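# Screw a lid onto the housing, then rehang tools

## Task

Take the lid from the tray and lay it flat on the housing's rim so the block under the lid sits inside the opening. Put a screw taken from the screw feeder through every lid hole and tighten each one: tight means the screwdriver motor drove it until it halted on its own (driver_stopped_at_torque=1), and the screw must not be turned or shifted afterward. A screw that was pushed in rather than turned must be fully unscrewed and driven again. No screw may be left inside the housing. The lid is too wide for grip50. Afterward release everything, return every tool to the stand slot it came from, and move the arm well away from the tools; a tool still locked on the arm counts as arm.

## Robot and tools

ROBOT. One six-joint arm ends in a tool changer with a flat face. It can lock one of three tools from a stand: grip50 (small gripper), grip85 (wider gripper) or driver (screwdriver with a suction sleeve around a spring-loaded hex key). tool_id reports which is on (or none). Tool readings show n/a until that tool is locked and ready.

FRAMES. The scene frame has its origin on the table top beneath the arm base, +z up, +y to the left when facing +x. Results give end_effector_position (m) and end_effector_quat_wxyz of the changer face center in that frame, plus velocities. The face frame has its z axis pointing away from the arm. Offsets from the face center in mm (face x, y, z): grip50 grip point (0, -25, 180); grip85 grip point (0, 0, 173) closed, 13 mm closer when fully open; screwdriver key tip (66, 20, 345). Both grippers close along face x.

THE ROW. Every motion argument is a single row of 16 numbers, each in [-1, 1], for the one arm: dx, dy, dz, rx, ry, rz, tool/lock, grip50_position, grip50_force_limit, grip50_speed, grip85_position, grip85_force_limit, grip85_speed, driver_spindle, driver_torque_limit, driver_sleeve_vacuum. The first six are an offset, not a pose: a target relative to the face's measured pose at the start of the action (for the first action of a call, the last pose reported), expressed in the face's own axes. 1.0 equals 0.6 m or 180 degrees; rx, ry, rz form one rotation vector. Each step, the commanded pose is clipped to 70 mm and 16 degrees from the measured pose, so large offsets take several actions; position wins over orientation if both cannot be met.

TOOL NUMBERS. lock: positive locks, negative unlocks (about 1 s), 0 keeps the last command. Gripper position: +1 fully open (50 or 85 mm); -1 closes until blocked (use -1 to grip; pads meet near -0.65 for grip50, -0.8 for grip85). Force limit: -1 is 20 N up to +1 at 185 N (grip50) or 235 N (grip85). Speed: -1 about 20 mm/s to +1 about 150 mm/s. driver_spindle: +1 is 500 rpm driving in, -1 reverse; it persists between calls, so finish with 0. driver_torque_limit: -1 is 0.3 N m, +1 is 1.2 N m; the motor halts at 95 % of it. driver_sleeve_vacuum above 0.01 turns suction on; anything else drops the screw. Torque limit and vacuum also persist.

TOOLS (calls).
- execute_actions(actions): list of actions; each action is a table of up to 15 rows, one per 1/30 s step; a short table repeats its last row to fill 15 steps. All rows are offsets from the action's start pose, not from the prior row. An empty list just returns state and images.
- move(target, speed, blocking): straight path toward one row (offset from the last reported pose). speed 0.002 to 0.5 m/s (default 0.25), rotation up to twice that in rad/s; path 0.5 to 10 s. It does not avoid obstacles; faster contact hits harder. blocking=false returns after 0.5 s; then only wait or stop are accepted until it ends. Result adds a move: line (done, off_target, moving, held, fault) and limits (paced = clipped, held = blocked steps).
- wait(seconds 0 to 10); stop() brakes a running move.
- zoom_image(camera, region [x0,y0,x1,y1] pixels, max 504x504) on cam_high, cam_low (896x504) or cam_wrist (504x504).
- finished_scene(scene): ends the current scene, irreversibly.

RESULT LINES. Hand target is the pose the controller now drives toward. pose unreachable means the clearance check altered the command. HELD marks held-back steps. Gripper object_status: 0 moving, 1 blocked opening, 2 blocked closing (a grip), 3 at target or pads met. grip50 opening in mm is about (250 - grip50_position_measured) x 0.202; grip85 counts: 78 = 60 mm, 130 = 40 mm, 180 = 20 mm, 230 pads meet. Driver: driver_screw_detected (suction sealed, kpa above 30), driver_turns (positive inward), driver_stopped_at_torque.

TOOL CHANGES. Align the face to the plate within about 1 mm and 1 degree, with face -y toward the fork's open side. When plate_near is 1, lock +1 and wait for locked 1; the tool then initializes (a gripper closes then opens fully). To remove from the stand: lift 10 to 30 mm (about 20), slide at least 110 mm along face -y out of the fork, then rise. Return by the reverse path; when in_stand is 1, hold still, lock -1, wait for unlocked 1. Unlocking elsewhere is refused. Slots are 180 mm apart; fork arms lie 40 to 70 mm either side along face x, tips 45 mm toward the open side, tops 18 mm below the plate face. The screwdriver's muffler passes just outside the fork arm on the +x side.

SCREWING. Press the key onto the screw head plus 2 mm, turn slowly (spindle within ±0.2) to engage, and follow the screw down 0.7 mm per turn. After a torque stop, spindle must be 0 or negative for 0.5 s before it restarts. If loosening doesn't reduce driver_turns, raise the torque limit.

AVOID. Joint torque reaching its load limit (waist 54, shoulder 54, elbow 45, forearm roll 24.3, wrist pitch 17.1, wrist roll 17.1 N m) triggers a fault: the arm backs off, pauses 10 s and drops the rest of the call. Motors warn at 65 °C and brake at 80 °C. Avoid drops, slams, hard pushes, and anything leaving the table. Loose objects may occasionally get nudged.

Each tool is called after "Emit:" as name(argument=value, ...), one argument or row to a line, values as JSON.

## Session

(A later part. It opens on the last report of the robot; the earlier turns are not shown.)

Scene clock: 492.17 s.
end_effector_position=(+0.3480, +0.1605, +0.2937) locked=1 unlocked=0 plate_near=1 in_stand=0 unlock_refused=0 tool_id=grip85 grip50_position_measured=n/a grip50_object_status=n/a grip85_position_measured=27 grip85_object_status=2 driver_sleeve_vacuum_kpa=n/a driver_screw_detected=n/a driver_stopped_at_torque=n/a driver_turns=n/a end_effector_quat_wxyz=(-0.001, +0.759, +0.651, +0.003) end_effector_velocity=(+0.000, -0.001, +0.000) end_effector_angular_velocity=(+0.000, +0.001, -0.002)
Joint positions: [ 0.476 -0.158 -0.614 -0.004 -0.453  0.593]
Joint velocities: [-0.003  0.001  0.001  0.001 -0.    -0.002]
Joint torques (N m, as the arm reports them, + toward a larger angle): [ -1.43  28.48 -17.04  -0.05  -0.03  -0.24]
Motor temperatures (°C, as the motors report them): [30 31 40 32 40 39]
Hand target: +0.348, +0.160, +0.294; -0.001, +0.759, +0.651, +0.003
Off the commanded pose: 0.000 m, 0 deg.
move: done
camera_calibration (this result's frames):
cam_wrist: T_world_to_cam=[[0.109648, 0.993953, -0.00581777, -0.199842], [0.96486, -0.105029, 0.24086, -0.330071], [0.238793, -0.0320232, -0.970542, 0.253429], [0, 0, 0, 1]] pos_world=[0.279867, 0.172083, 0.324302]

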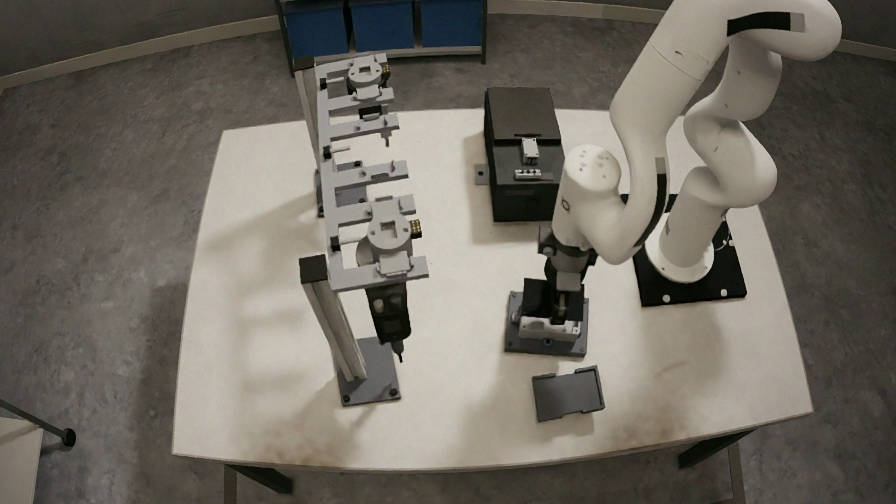

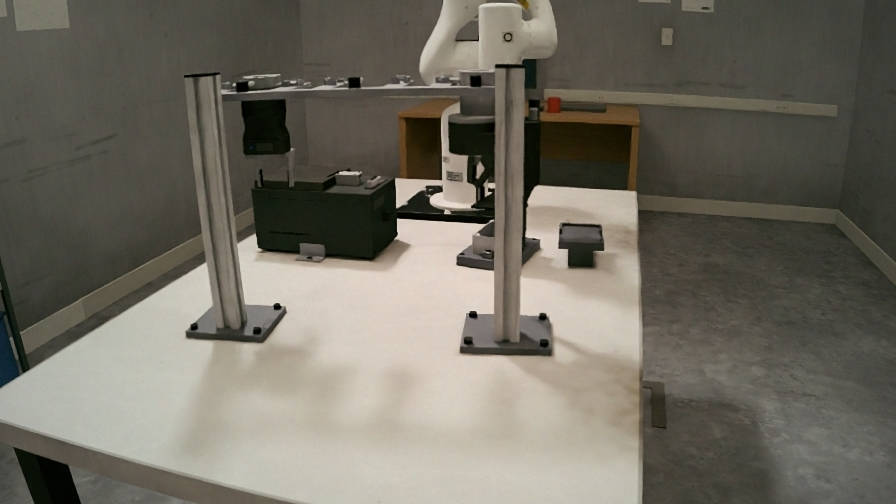

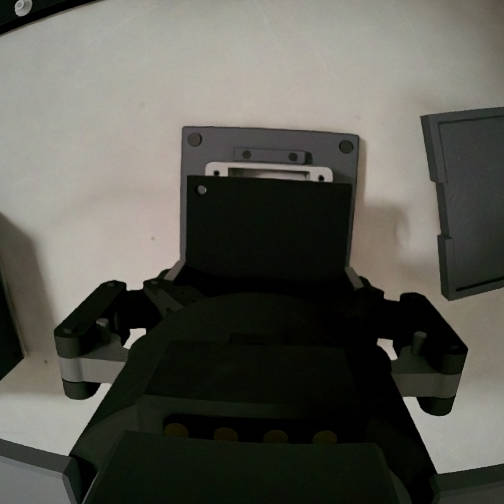

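Emit:
move(
  target=[-0.0008,-0.007,0.08,0,0,0,0,0,0,0,-1,0,-1,0,0,0],
  speed=0.05,
)

Emit:
zoom_image(
  camera="cam_wrist",
  region=[150,110,390,290],
)

Scene clock: 516.40 s.
end_effector_position=(+0.3441, +0.1608, +0.2458) locked=1 unlocked=0 plate_near=1 in_stand=0 unlock_refused=0 tool_id=grip85 grip50_position_measured=n/a grip50_object_status=n/a grip85_position_measured=27 grip85_object_status=2 driver_sleeve_vacuum_kpa=n/a driver_screw_detected=n/a driver_stopped_at_torque=n/a driver_turns=n/a end_effector_quat_wxyz=(-0.001, +0.759, +0.651, +0.004) end_effector_velocity=(-0.000, -0.000, -0.001) end_effector_angular_velocity=(+0.000, -0.000, +0.000)
Joint positions: [ 0.481 -0.263 -0.589 -0.006 -0.323  0.6  ]
Joint velocities: [ 0.    -0.002  0.    -0.001  0.003  0.   ]
Joint torques (N m, as the arm reports them, + toward a larger angle): [ -1.69  29.58 -15.03  -0.15   0.04  -0.24]
Motor temperatures (°C, as the motors report them): [30 31 40 32 40 39]
Hand target: +0.344, +0.161, +0.246; -0.001, +0.759, +0.651, +0.003
Off the commanded pose: 0.000 m, 0 deg.
move: done
camera_calibration (this result's frames):
cam_wrist: T_world_to_cam=[[0.109738, 0.993943, -0.00586846, -0.200088], [0.964785, -0.105095, 0.241131, -0.314698], [0.239054, -0.0321232, -0.970475, 0.207835], [0, 0, 0, 1]] pos_world=[0.27589, 0.17248, 0.276408]

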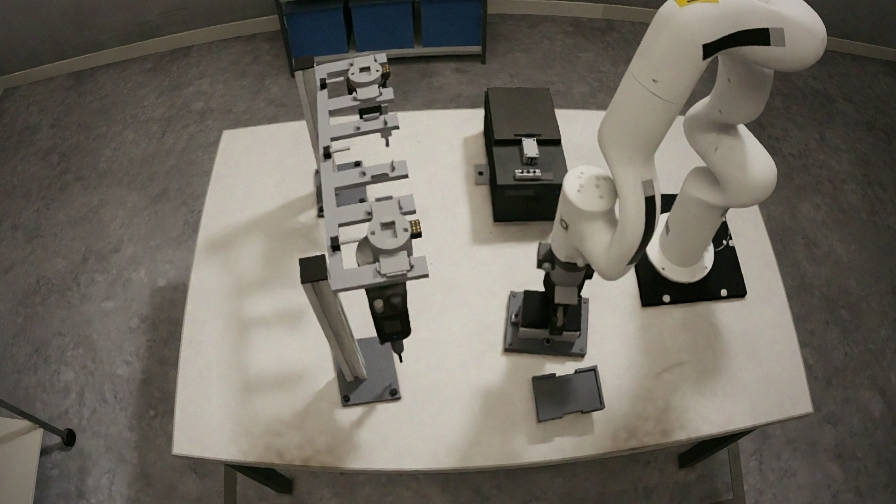

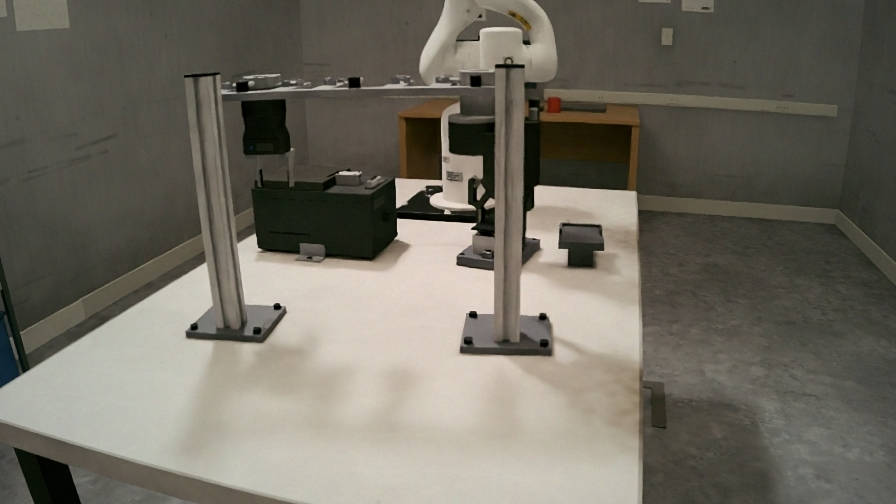

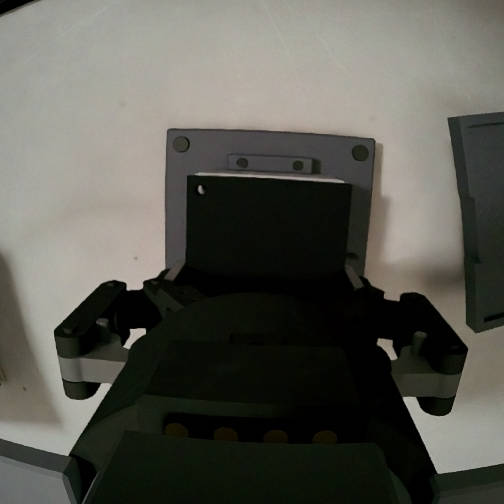

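Region (150, 110, 390, 290) of cam_wrist's 504x504 image, scaled by 2.100, with more detail than that image has; it fills the top 378 rows of this view, and the rest is white.

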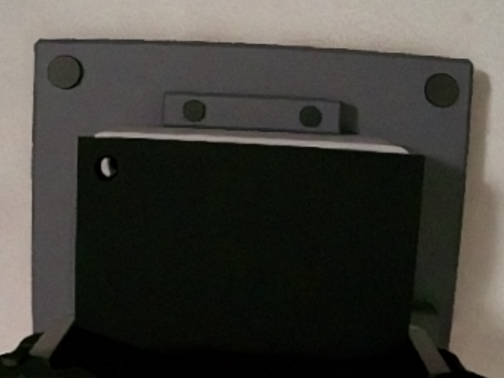

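Emit:
execute_actions(
  actions=[
    [[0.0006,-0.0013,0.01,0,0,0,0,0,0,0,-1,0,-1,0,0,0]],
    [[0,0,0.006,0,0,0,0,0,0,0,-1,0,-1,0,0,0]],
  ],
)

Emit:
zoom_image(
  camera="cam_wrist",
  region=[150,110,390,290],
)

Scene clock: 536.07 s.
end_effector_position=(+0.3437, +0.1612, +0.2378) locked=1 unlocked=0 plate_near=1 in_stand=0 unlock_refused=0 tool_id=grip85 grip50_position_measured=n/a grip50_object_status=n/a grip85_position_measured=27 grip85_object_status=2 driver_sleeve_vacuum_kpa=n/a driver_screw_detected=n/a driver_stopped_at_torque=n/a driver_turns=n/a end_effector_quat_wxyz=(-0.001, +0.759, +0.651, +0.003) end_effector_velocity=(+0.001, +0.000, +0.000) end_effector_angular_velocity=(+0.002, -0.004, +0.000)
Joint positions: [ 0.482 -0.284 -0.588 -0.007 -0.302  0.603]
Joint velocities: [-0.     0.001  0.    -0.     0.004 -0.   ]
Joint torques (N m, as the arm reports them, + toward a larger angle): [ 7.52 -9.91 -3.34  1.74  6.59 -0.79]
Motor temperatures (°C, as the motors report them): [30 31 40 32 40 39]
Hand target: +0.344, +0.161, +0.237; -0.001, +0.759, +0.651, +0.004
Off the commanded pose: 0.001 m, 0 deg.
Step readings (end_effector_position; steps 1 to 15: 1st action; 16 to 30: 2nd action):
0: (+0.3440, +0.1608, +0.2457)
1: (+0.3440, +0.1608, +0.2457)
2: (+0.3440, +0.1609, +0.2451)
4: (+0.3441, +0.1613, +0.2429)
8: (+0.3443, +0.1616, +0.2423)
15: (+0.3436, +0.1612, +0.2402)
16: (+0.3436, +0.1612, +0.2402)
17: (+0.3436, +0.1612, +0.2398)
19: (+0.3437, +0.1612, +0.2384)
23: (+0.3438, +0.1612, +0.2378)
30: end_effector_position above
camera_calibration (this result's frames):
cam_wrist: T_world_to_cam=[[0.110307, 0.993876, -0.00658563, -0.200462], [0.964952, -0.105505, 0.240284, -0.312149], [0.238117, -0.0328598, -0.97068, 0.200649], [0, 0, 0, 1]] pos_world=[0.275543, 0.172894, 0.26845]

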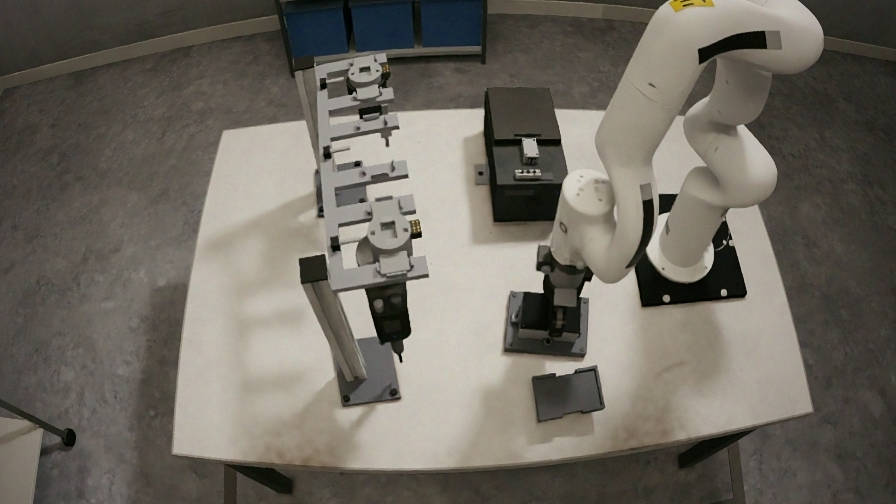

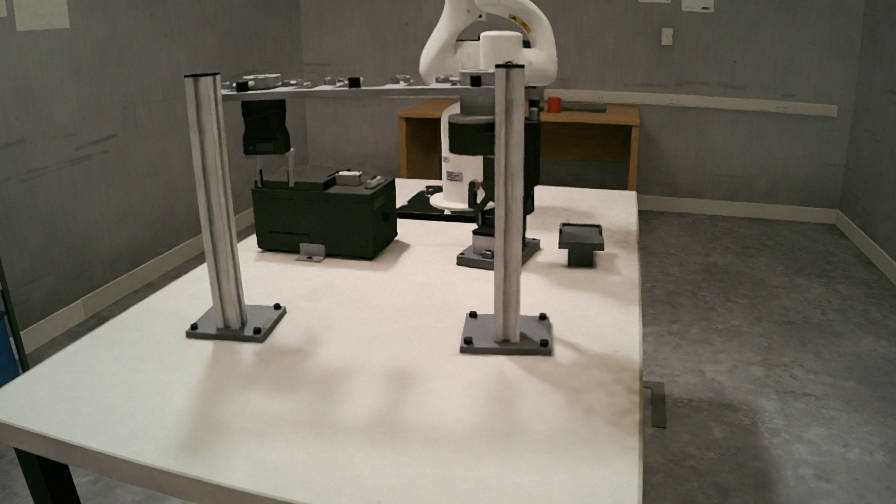

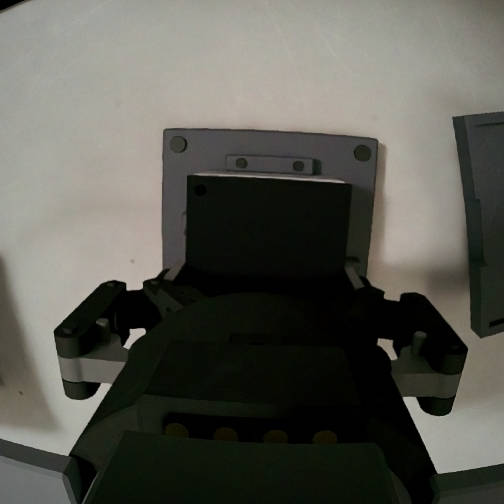

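Region (150, 110, 390, 290) of cam_wrist's 504x504 image, scaled by 2.100, with more detail than that image has; it fills the top 378 rows of this view, and the rest is white.

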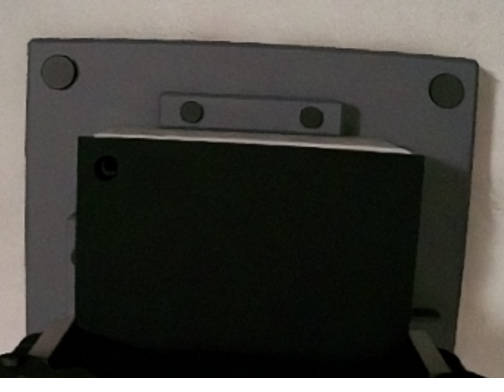

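Emit:
execute_actions(
  actions=[
    [[0,0,-0.004,0,0,0,0,0,0,0,-1,0,-1,0,0,0]],
  ],
)

Emit:
zoom_image(
  camera="cam_high",
  region=[490,270,610,370],
)

Emit:
zoom_image(
  camera="cam_low",
  region=[440,170,560,280],
)

Scene clock: 542.47 s.
end_effector_position=(+0.3434, +0.1611, +0.2389) locked=1 unlocked=0 plate_near=1 in_stand=0 unlock_refused=0 tool_id=grip85 grip50_position_measured=n/a grip50_object_status=n/a grip85_position_measured=27 grip85_object_status=2 driver_sleeve_vacuum_kpa=n/a driver_screw_detected=n/a driver_stopped_at_torque=n/a driver_turns=n/a end_effector_quat_wxyz=(-0.001, +0.759, +0.651, +0.004) end_effector_velocity=(-0.000, +0.000, +0.001) end_effector_angular_velocity=(-0.002, +0.004, +0.000)
Joint positions: [ 0.482 -0.28  -0.587 -0.007 -0.303  0.602]
Joint velocities: [ 0.     0.002 -0.002  0.    -0.008  0.   ]
Joint torques (N m, as the arm reports them, + toward a larger angle): [ 10.04  46.88 -16.18   2.22  -5.93  -0.74]
Motor temperatures (°C, as the motors report them): [30 31 40 32 40 39]
Hand target: +0.344, +0.161, +0.240; -0.001, +0.759, +0.651, +0.003
Off the commanded pose: 0.001 m, 0 deg.
Step readings (end_effector_position):
0: (+0.3437, +0.1612, +0.2378)
1: (+0.3437, +0.1612, +0.2378)
2: (+0.3436, +0.1612, +0.2381)
4: (+0.3434, +0.1611, +0.2384)
8: (+0.3433, +0.1610, +0.2386)
15: end_effector_position above
camera_calibration (this result's frames):
cam_wrist: T_world_to_cam=[[0.110259, 0.993887, -0.00563771, -0.200501], [0.964583, -0.105637, 0.241705, -0.312351], [0.239632, -0.0320882, -0.970333, 0.201059], [0, 0, 0, 1]] pos_world=[0.275215, 0.172732, 0.269461]

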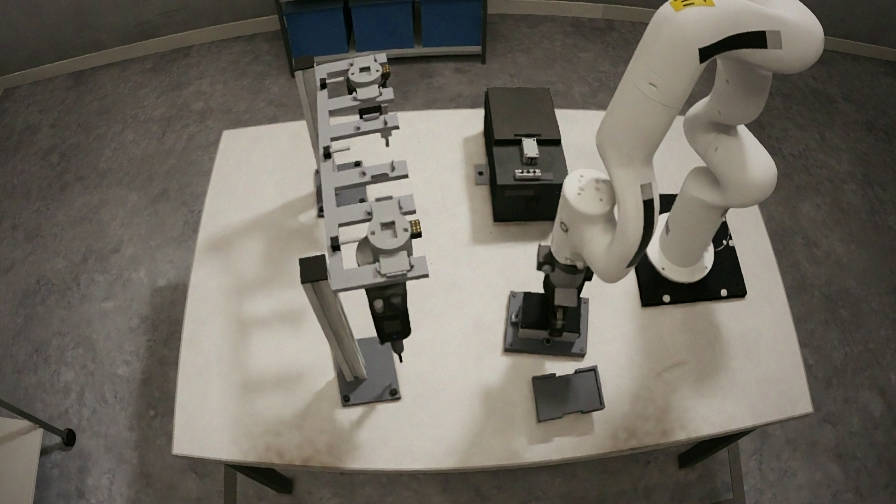

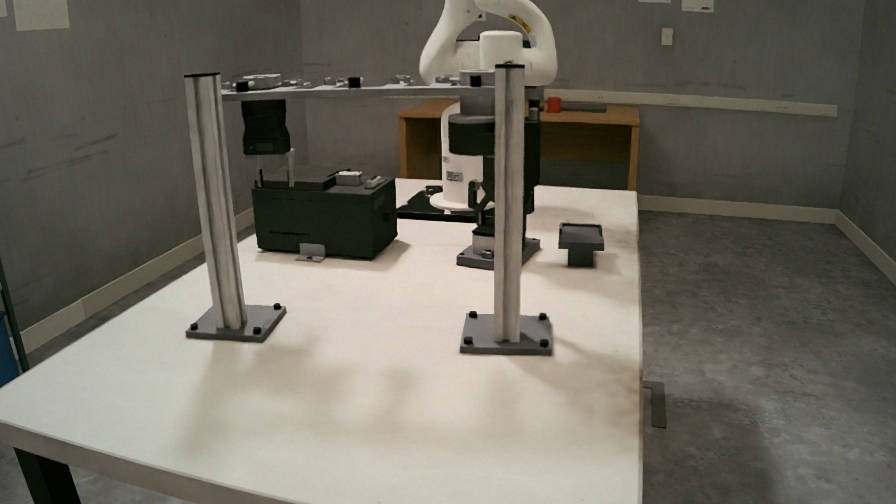

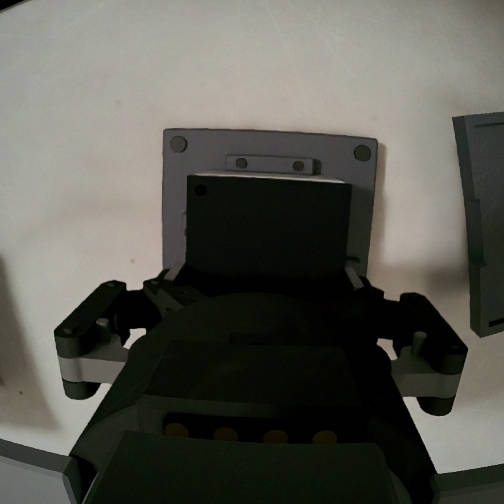

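Region (490, 270, 610, 370) of cam_high's 896x504 image, scaled by 4.200, with more detail than that image has.

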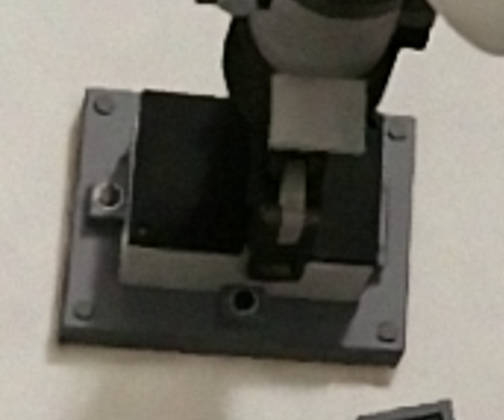

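Region (440, 170, 560, 280) of cam_low's 896x504 image, scaled by 4.200, with more detail than that image has; it fills the top 462 rows of this view, and the rest is white.

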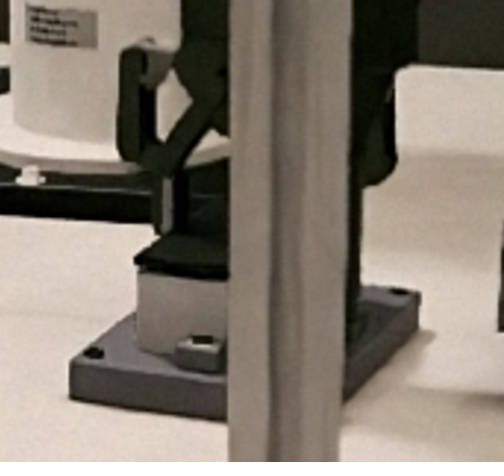

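Emit:
execute_actions(
  actions=[
    [[0,0,0.001,0,0,0,0,0,0,0,1,0,-0.5,0,0,0]],
    [[0,0,0,0,0,0,0,0,0,0,1,0,-0.5,0,0,0]],
    [[0,0,-0.03,0,0,0,0,0,0,0,1,0,-0.5,0,0,0]],
  ],
)

Scene clock: 562.77 s.
end_effector_position=(+0.3434, +0.1611, +0.2565) locked=1 unlocked=0 plate_near=1 in_stand=0 unlock_refused=0 tool_id=grip85 grip50_position_measured=n/a grip50_object_status=n/a grip85_position_measured=3 grip85_object_status=3 driver_sleeve_vacuum_kpa=n/a driver_screw_detected=n/a driver_stopped_at_torque=n/a driver_turns=n/a end_effector_quat_wxyz=(-0.001, +0.759, +0.651, +0.004) end_effector_velocity=(+0.001, +0.001, +0.001) end_effector_angular_velocity=(+0.001, -0.002, +0.001)
Joint positions: [ 0.483 -0.236 -0.59  -0.006 -0.35   0.601]
Joint velocities: [ 0.     0.001 -0.001 -0.    -0.     0.   ]
Joint torques (N m, as the arm reports them, + toward a larger angle): [ -1.56  30.53 -15.4    0.28  -0.07  -0.26]
Motor temperatures (°C, as the motors report them): [30 32 41 32 41 39]
Hand target: +0.343, +0.161, +0.257; -0.001, +0.759, +0.651, +0.004
Off the commanded pose: 0.000 m, 0 deg.
Step readings (end_effector_position; steps 1 to 15: 1st action; 16 to 30: 2nd action; 31 to 45: 3rd action):
0: (+0.3440, +0.1613, +0.2395)
1: (+0.3440, +0.1613, +0.2395)
2: (+0.3439, +0.1614, +0.2397)
4: (+0.3442, +0.1618, +0.2405)
8: (+0.3443, +0.1618, +0.2399)
15: (+0.3436, +0.1612, +0.2387)
16: (+0.3435, +0.1612, +0.2386)
17: (+0.3435, +0.1612, +0.2386)
19: (+0.3436, +0.1612, +0.2387)
23: (+0.3436, +0.1613, +0.2387)
30: (+0.3436, +0.1612, +0.2387)
31: (+0.3436, +0.1612, +0.2387)
32: (+0.3434, +0.1612, +0.2396)
34: (+0.3431, +0.1610, +0.2477)
38: (+0.3440, +0.1614, +0.2560)
45: end_effector_position above
camera_calibration (this result's frames):
cam_wrist: T_world_to_cam=[[0.110078, 0.993908, -0.00552346, -0.20044], [0.9646, -0.105489, 0.241699, -0.316639], [0.239644, -0.0319336, -0.970336, 0.218153], [0, 0, 0, 1]] pos_world=[0.275215, 0.172784, 0.287106]

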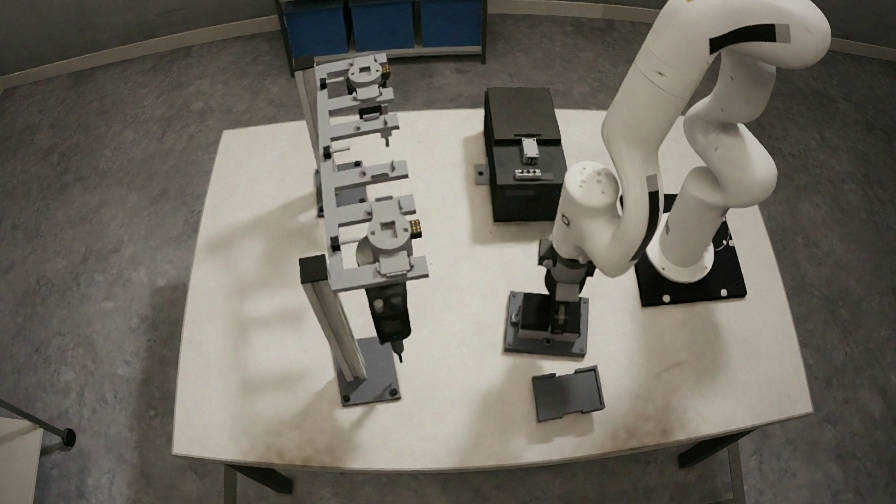

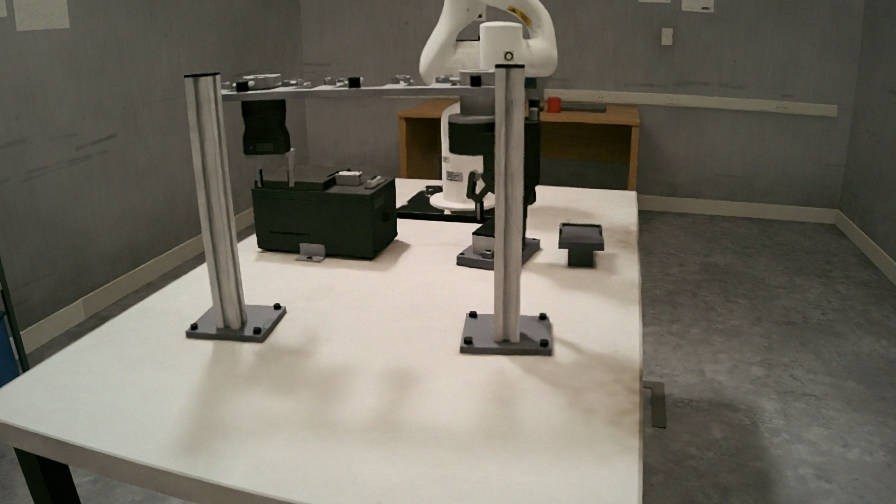

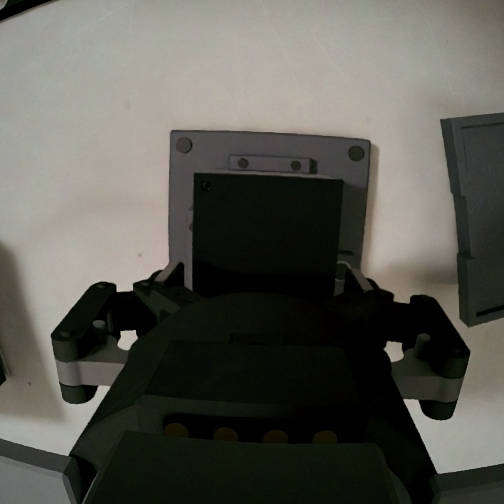

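Emit:
move(
  target=[0,0.1,-0.17,0,0,0,0,0,0,0,1,0,-0.5,0,0,0],
  speed=0.15,
)

Emit:
zoom_image(
  camera="cam_wrist",
  region=[180,60,360,260],
)

Emit:
zoom_image(
  camera="cam_high",
  region=[490,270,610,370],
)

Scene clock: 570.37 s.
end_effector_position=(+0.4019, +0.1514, +0.3584) locked=1 unlocked=0 plate_near=1 in_stand=0 unlock_refused=0 tool_id=grip85 grip50_position_measured=n/a grip50_object_status=n/a grip85_position_measured=3 grip85_object_status=3 driver_sleeve_vacuum_kpa=n/a driver_screw_detected=n/a driver_stopped_at_torque=n/a driver_turns=n/a end_effector_quat_wxyz=(-0.001, +0.759, +0.651, +0.004) end_effector_velocity=(+0.001, +0.000, +0.002) end_effector_angular_velocity=(+0.001, -0.002, +0.002)
Joint positions: [ 0.405 -0.143 -0.782 -0.002 -0.636  0.52 ]
Joint velocities: [-0.    -0.    -0.004  0.    -0.003 -0.002]
Joint torques (N m, as the arm reports them, + toward a larger angle): [ -0.37  31.31 -19.27   0.56   0.05  -0.28]
Motor temperatures (°C, as the motors report them): [30 31 40 32 40 39]
Hand target: +0.402, +0.151, +0.359; -0.001, +0.759, +0.651, +0.004
Off the commanded pose: 0.000 m, 0 deg.
move: done
camera_calibration (this result's frames):
cam_wrist: T_world_to_cam=[[0.109791, 0.993939, -0.00558433, -0.19654], [0.964812, -0.10522, 0.24097, -0.398622], [0.238922, -0.0318442, -0.970516, 0.303004], [0, 0, 0, 1]] pos_world=[0.333779, 0.163054, 0.389029]

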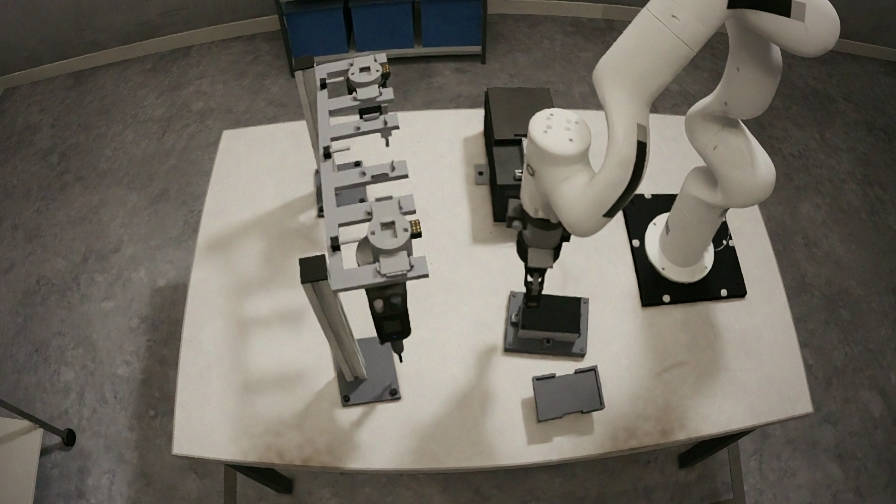

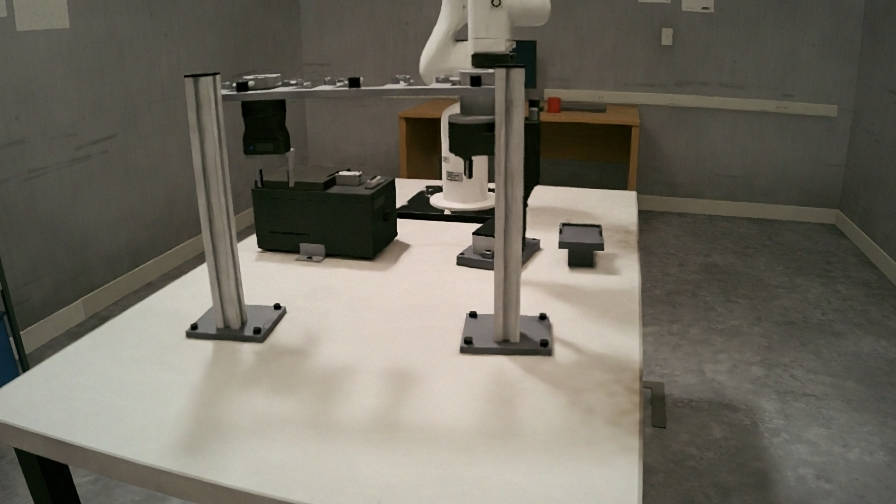

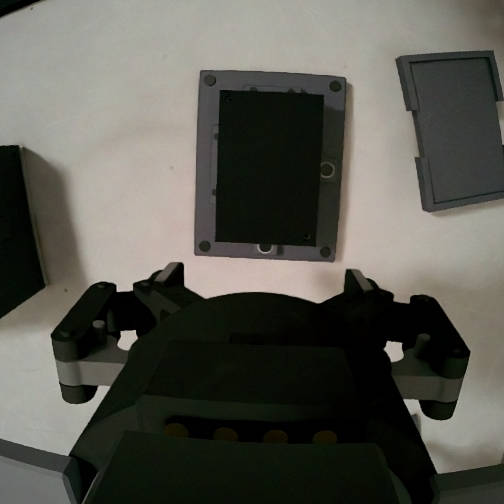

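Region (180, 60, 360, 260) of cam_wrist's 504x504 image, scaled by 2.520, with more detail than that image has; it fills the left 454 columns of this view, and the rest is white.

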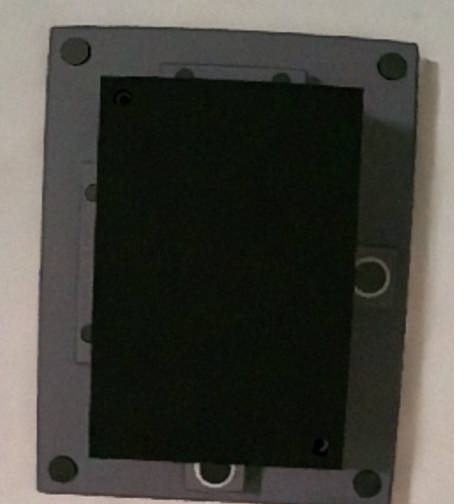

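Region (490, 270, 610, 370) of cam_high's 896x504 image, scaled by 4.200, with more detail than that image has.

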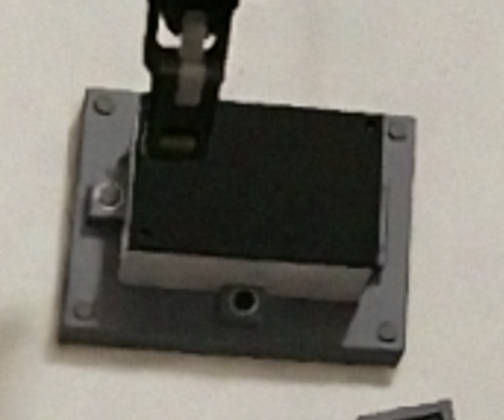

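Emit:
zoom_image(
  camera="cam_wrist",
  region=[210,80,250,120],
)

Emit:
zoom_image(
  camera="cam_wrist",
  region=[288,217,328,257],
)

Emit:
zoom_image(
  camera="cam_low",
  region=[450,210,550,275],
)

Region (210, 80, 250, 120) of cam_wrist's 504x504 image, scaled by 12.600, with more detail than that image has.

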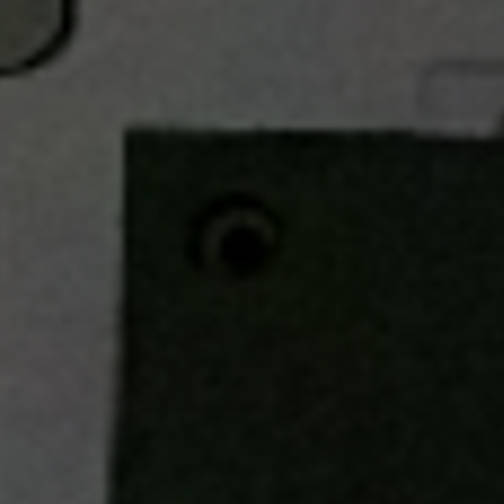

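Region (288, 217, 328, 257) of cam_wrist's 504x504 image, scaled by 12.600, with more detail than that image has.

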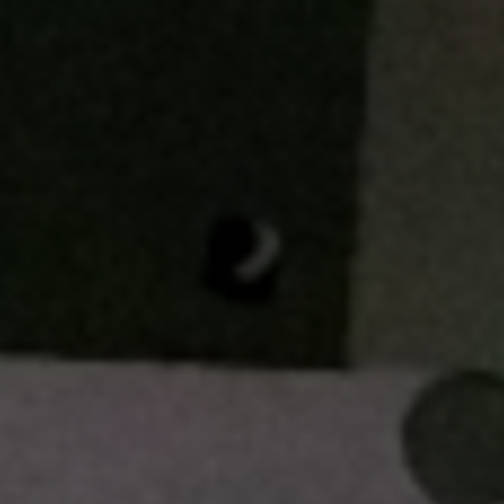

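Region (450, 210, 550, 275) of cam_low's 896x504 image, scaled by 5.040, with more detail than that image has; it fills the top 328 rows of this view, and the rest is white.

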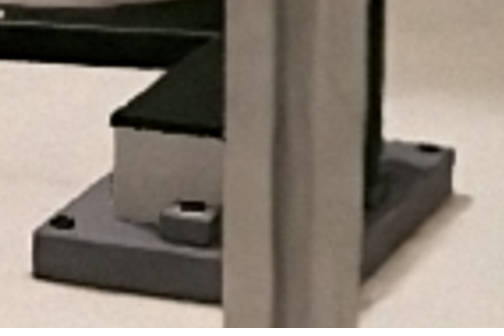

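Emit:
move(
  target=[0.05,0.11,0.08,0,0,0,0,0,0,0,1,0,-0.5,0,0,0],
  speed=0.15,
)

Scene clock: 607.00 s.
end_effector_position=(+0.4718, +0.1711, +0.3109) locked=1 unlocked=0 plate_near=1 in_stand=0 unlock_refused=0 tool_id=grip85 grip50_position_measured=n/a grip50_object_status=n/a grip85_position_measured=3 grip85_object_status=3 driver_sleeve_vacuum_kpa=n/a driver_screw_detected=n/a driver_stopped_at_torque=n/a driver_turns=n/a end_effector_quat_wxyz=(-0.001, +0.759, +0.651, +0.004) end_effector_velocity=(+0.001, +0.000, -0.001) end_effector_angular_velocity=(+0.000, +0.001, -0.001)
Joint positions: [ 0.391 -0.38  -0.955 -0.003 -0.571  0.507]
Joint velocities: [-0.    -0.003 -0.002  0.001 -0.001  0.   ]
Joint torques (N m, as the arm reports them, + toward a larger angle): [ -1.77  43.57 -19.07   0.33  -0.01  -0.23]
Motor temperatures (°C, as the motors report them): [30 31 41 32 40 39]
Hand target: +0.472, +0.171, +0.311; -0.001, +0.759, +0.651, +0.004
Off the commanded pose: 0.000 m, 0 deg.
move: done
camera_calibration (this result's frames):
cam_wrist: T_world_to_cam=[[0.109833, 0.993934, -0.00568499, -0.224026], [0.964799, -0.105235, 0.241017, -0.452533], [0.238957, -0.0319565, -0.970504, 0.240864], [0, 0, 0, 1]] pos_world=[0.403652, 0.182742, 0.341554]

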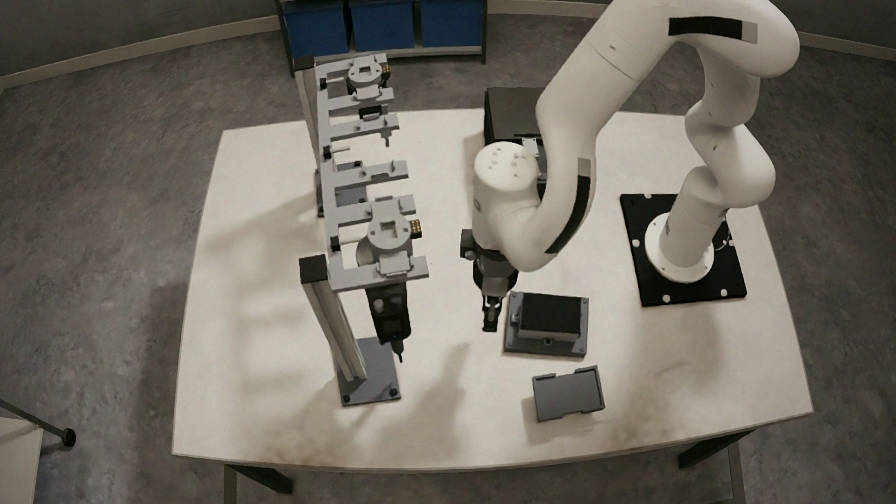

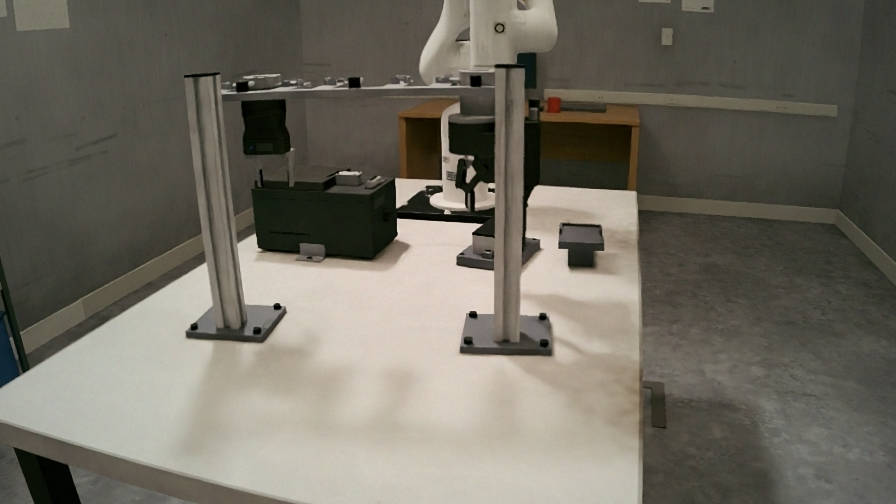

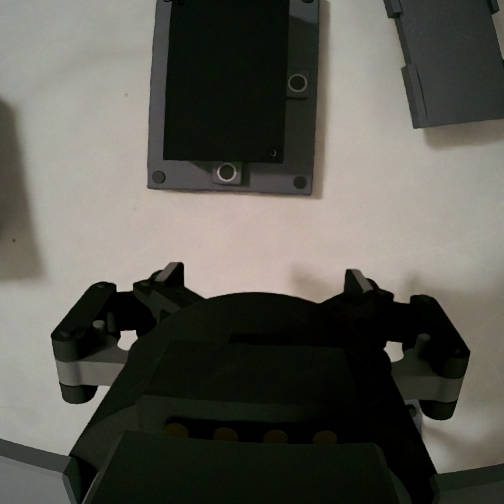

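Emit:
zoom_image(
  camera="cam_wrist",
  region=[253,133,293,173],
)

Region (253, 133, 293, 173) of cam_wrist's 504x504 image, scaled by 12.600, with more detail than that image has.

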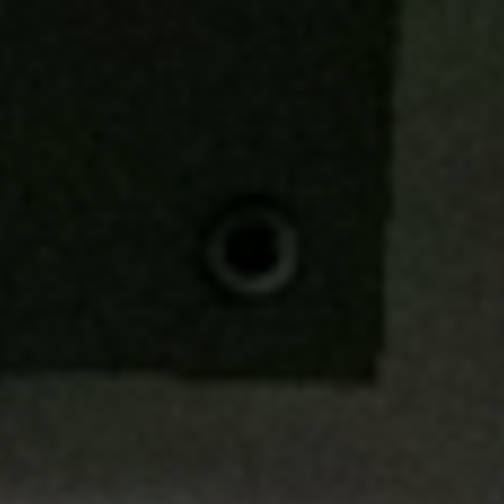

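Emit:
move(
  target=[-0.2967,0.1443,-0.2017,0,0,-0.0972,0,0,0,0,1,0,0,0,0,0],
  speed=0.25,
)

Scene clock: 632.17 s.
end_effector_position=(+0.5295, -0.0183, +0.4310) locked=1 unlocked=0 plate_near=1 in_stand=0 unlock_refused=0 tool_id=grip85 grip50_position_measured=n/a grip50_object_status=n/a grip85_position_measured=3 grip85_object_status=3 driver_sleeve_vacuum_kpa=n/a driver_screw_detected=n/a driver_stopped_at_torque=n/a driver_turns=n/a end_effector_quat_wxyz=(-0.000, +0.651, +0.759, +0.004) end_effector_velocity=(+0.001, -0.001, +0.002) end_effector_angular_velocity=(+0.002, -0.001, +0.003)
Joint positions: [ 0.01  -0.286 -1.139 -0.    -0.85  -0.182]
Joint velocities: [-0.003 -0.    -0.004  0.003 -0.003 -0.007]
Joint torques (N m, as the arm reports them, + toward a larger angle): [ -1.6   42.42 -21.51   0.33   0.12  -0.19]
Motor temperatures (°C, as the motors report them): [30 31 41 32 40 39]
Hand target: +0.530, -0.019, +0.431; -0.000, +0.651, +0.759, +0.004
Off the commanded pose: 0.000 m, 0 deg.
move: done
camera_calibration (this result's frames):
cam_wrist: T_world_to_cam=[[-0.194407, 0.980894, -0.00725636, 0.120138], [0.951301, 0.190336, 0.242483, -0.545085], [0.239232, 0.0402375, -0.970128, 0.338561], [0, 0, 0, 1]] pos_world=[0.460901, -0.0277163, 0.461494]

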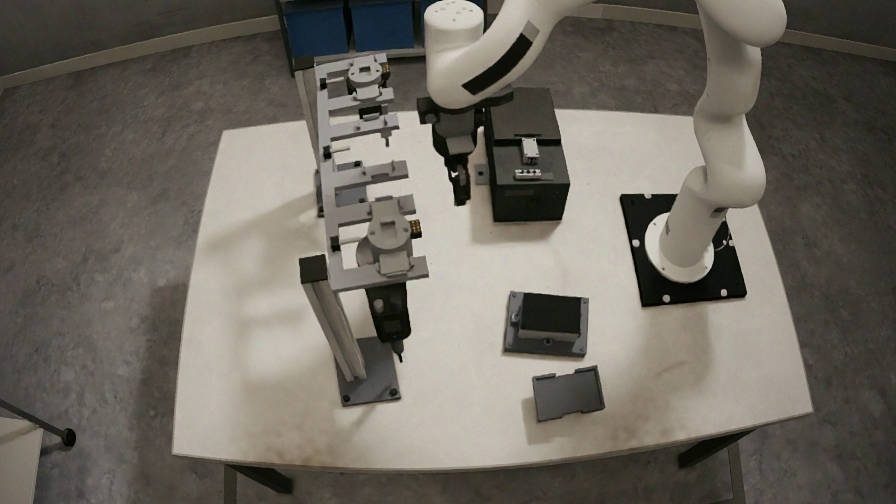

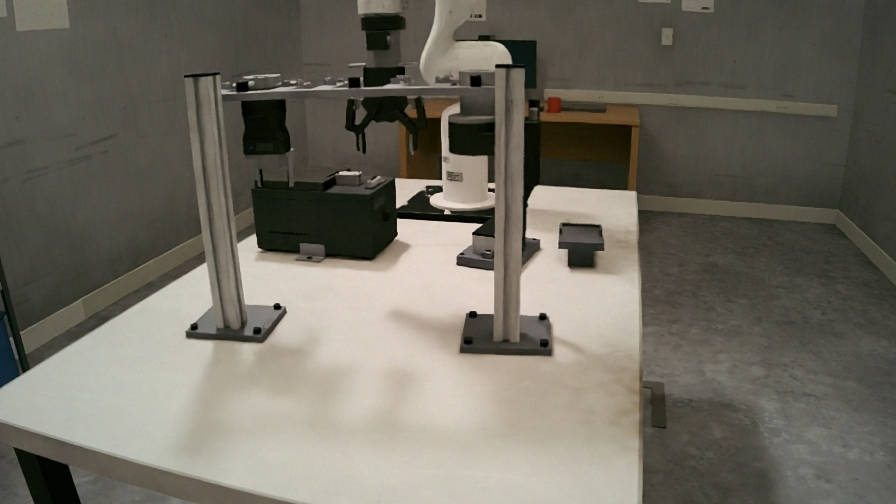

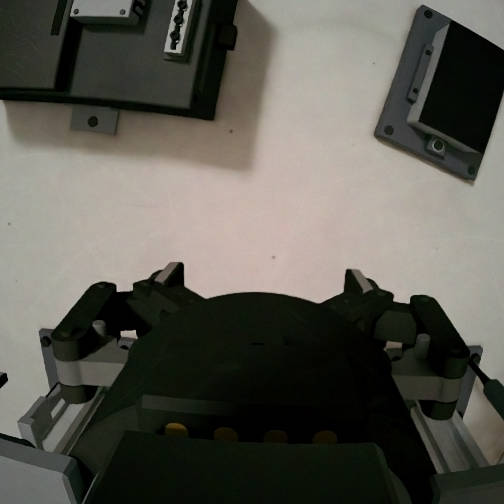

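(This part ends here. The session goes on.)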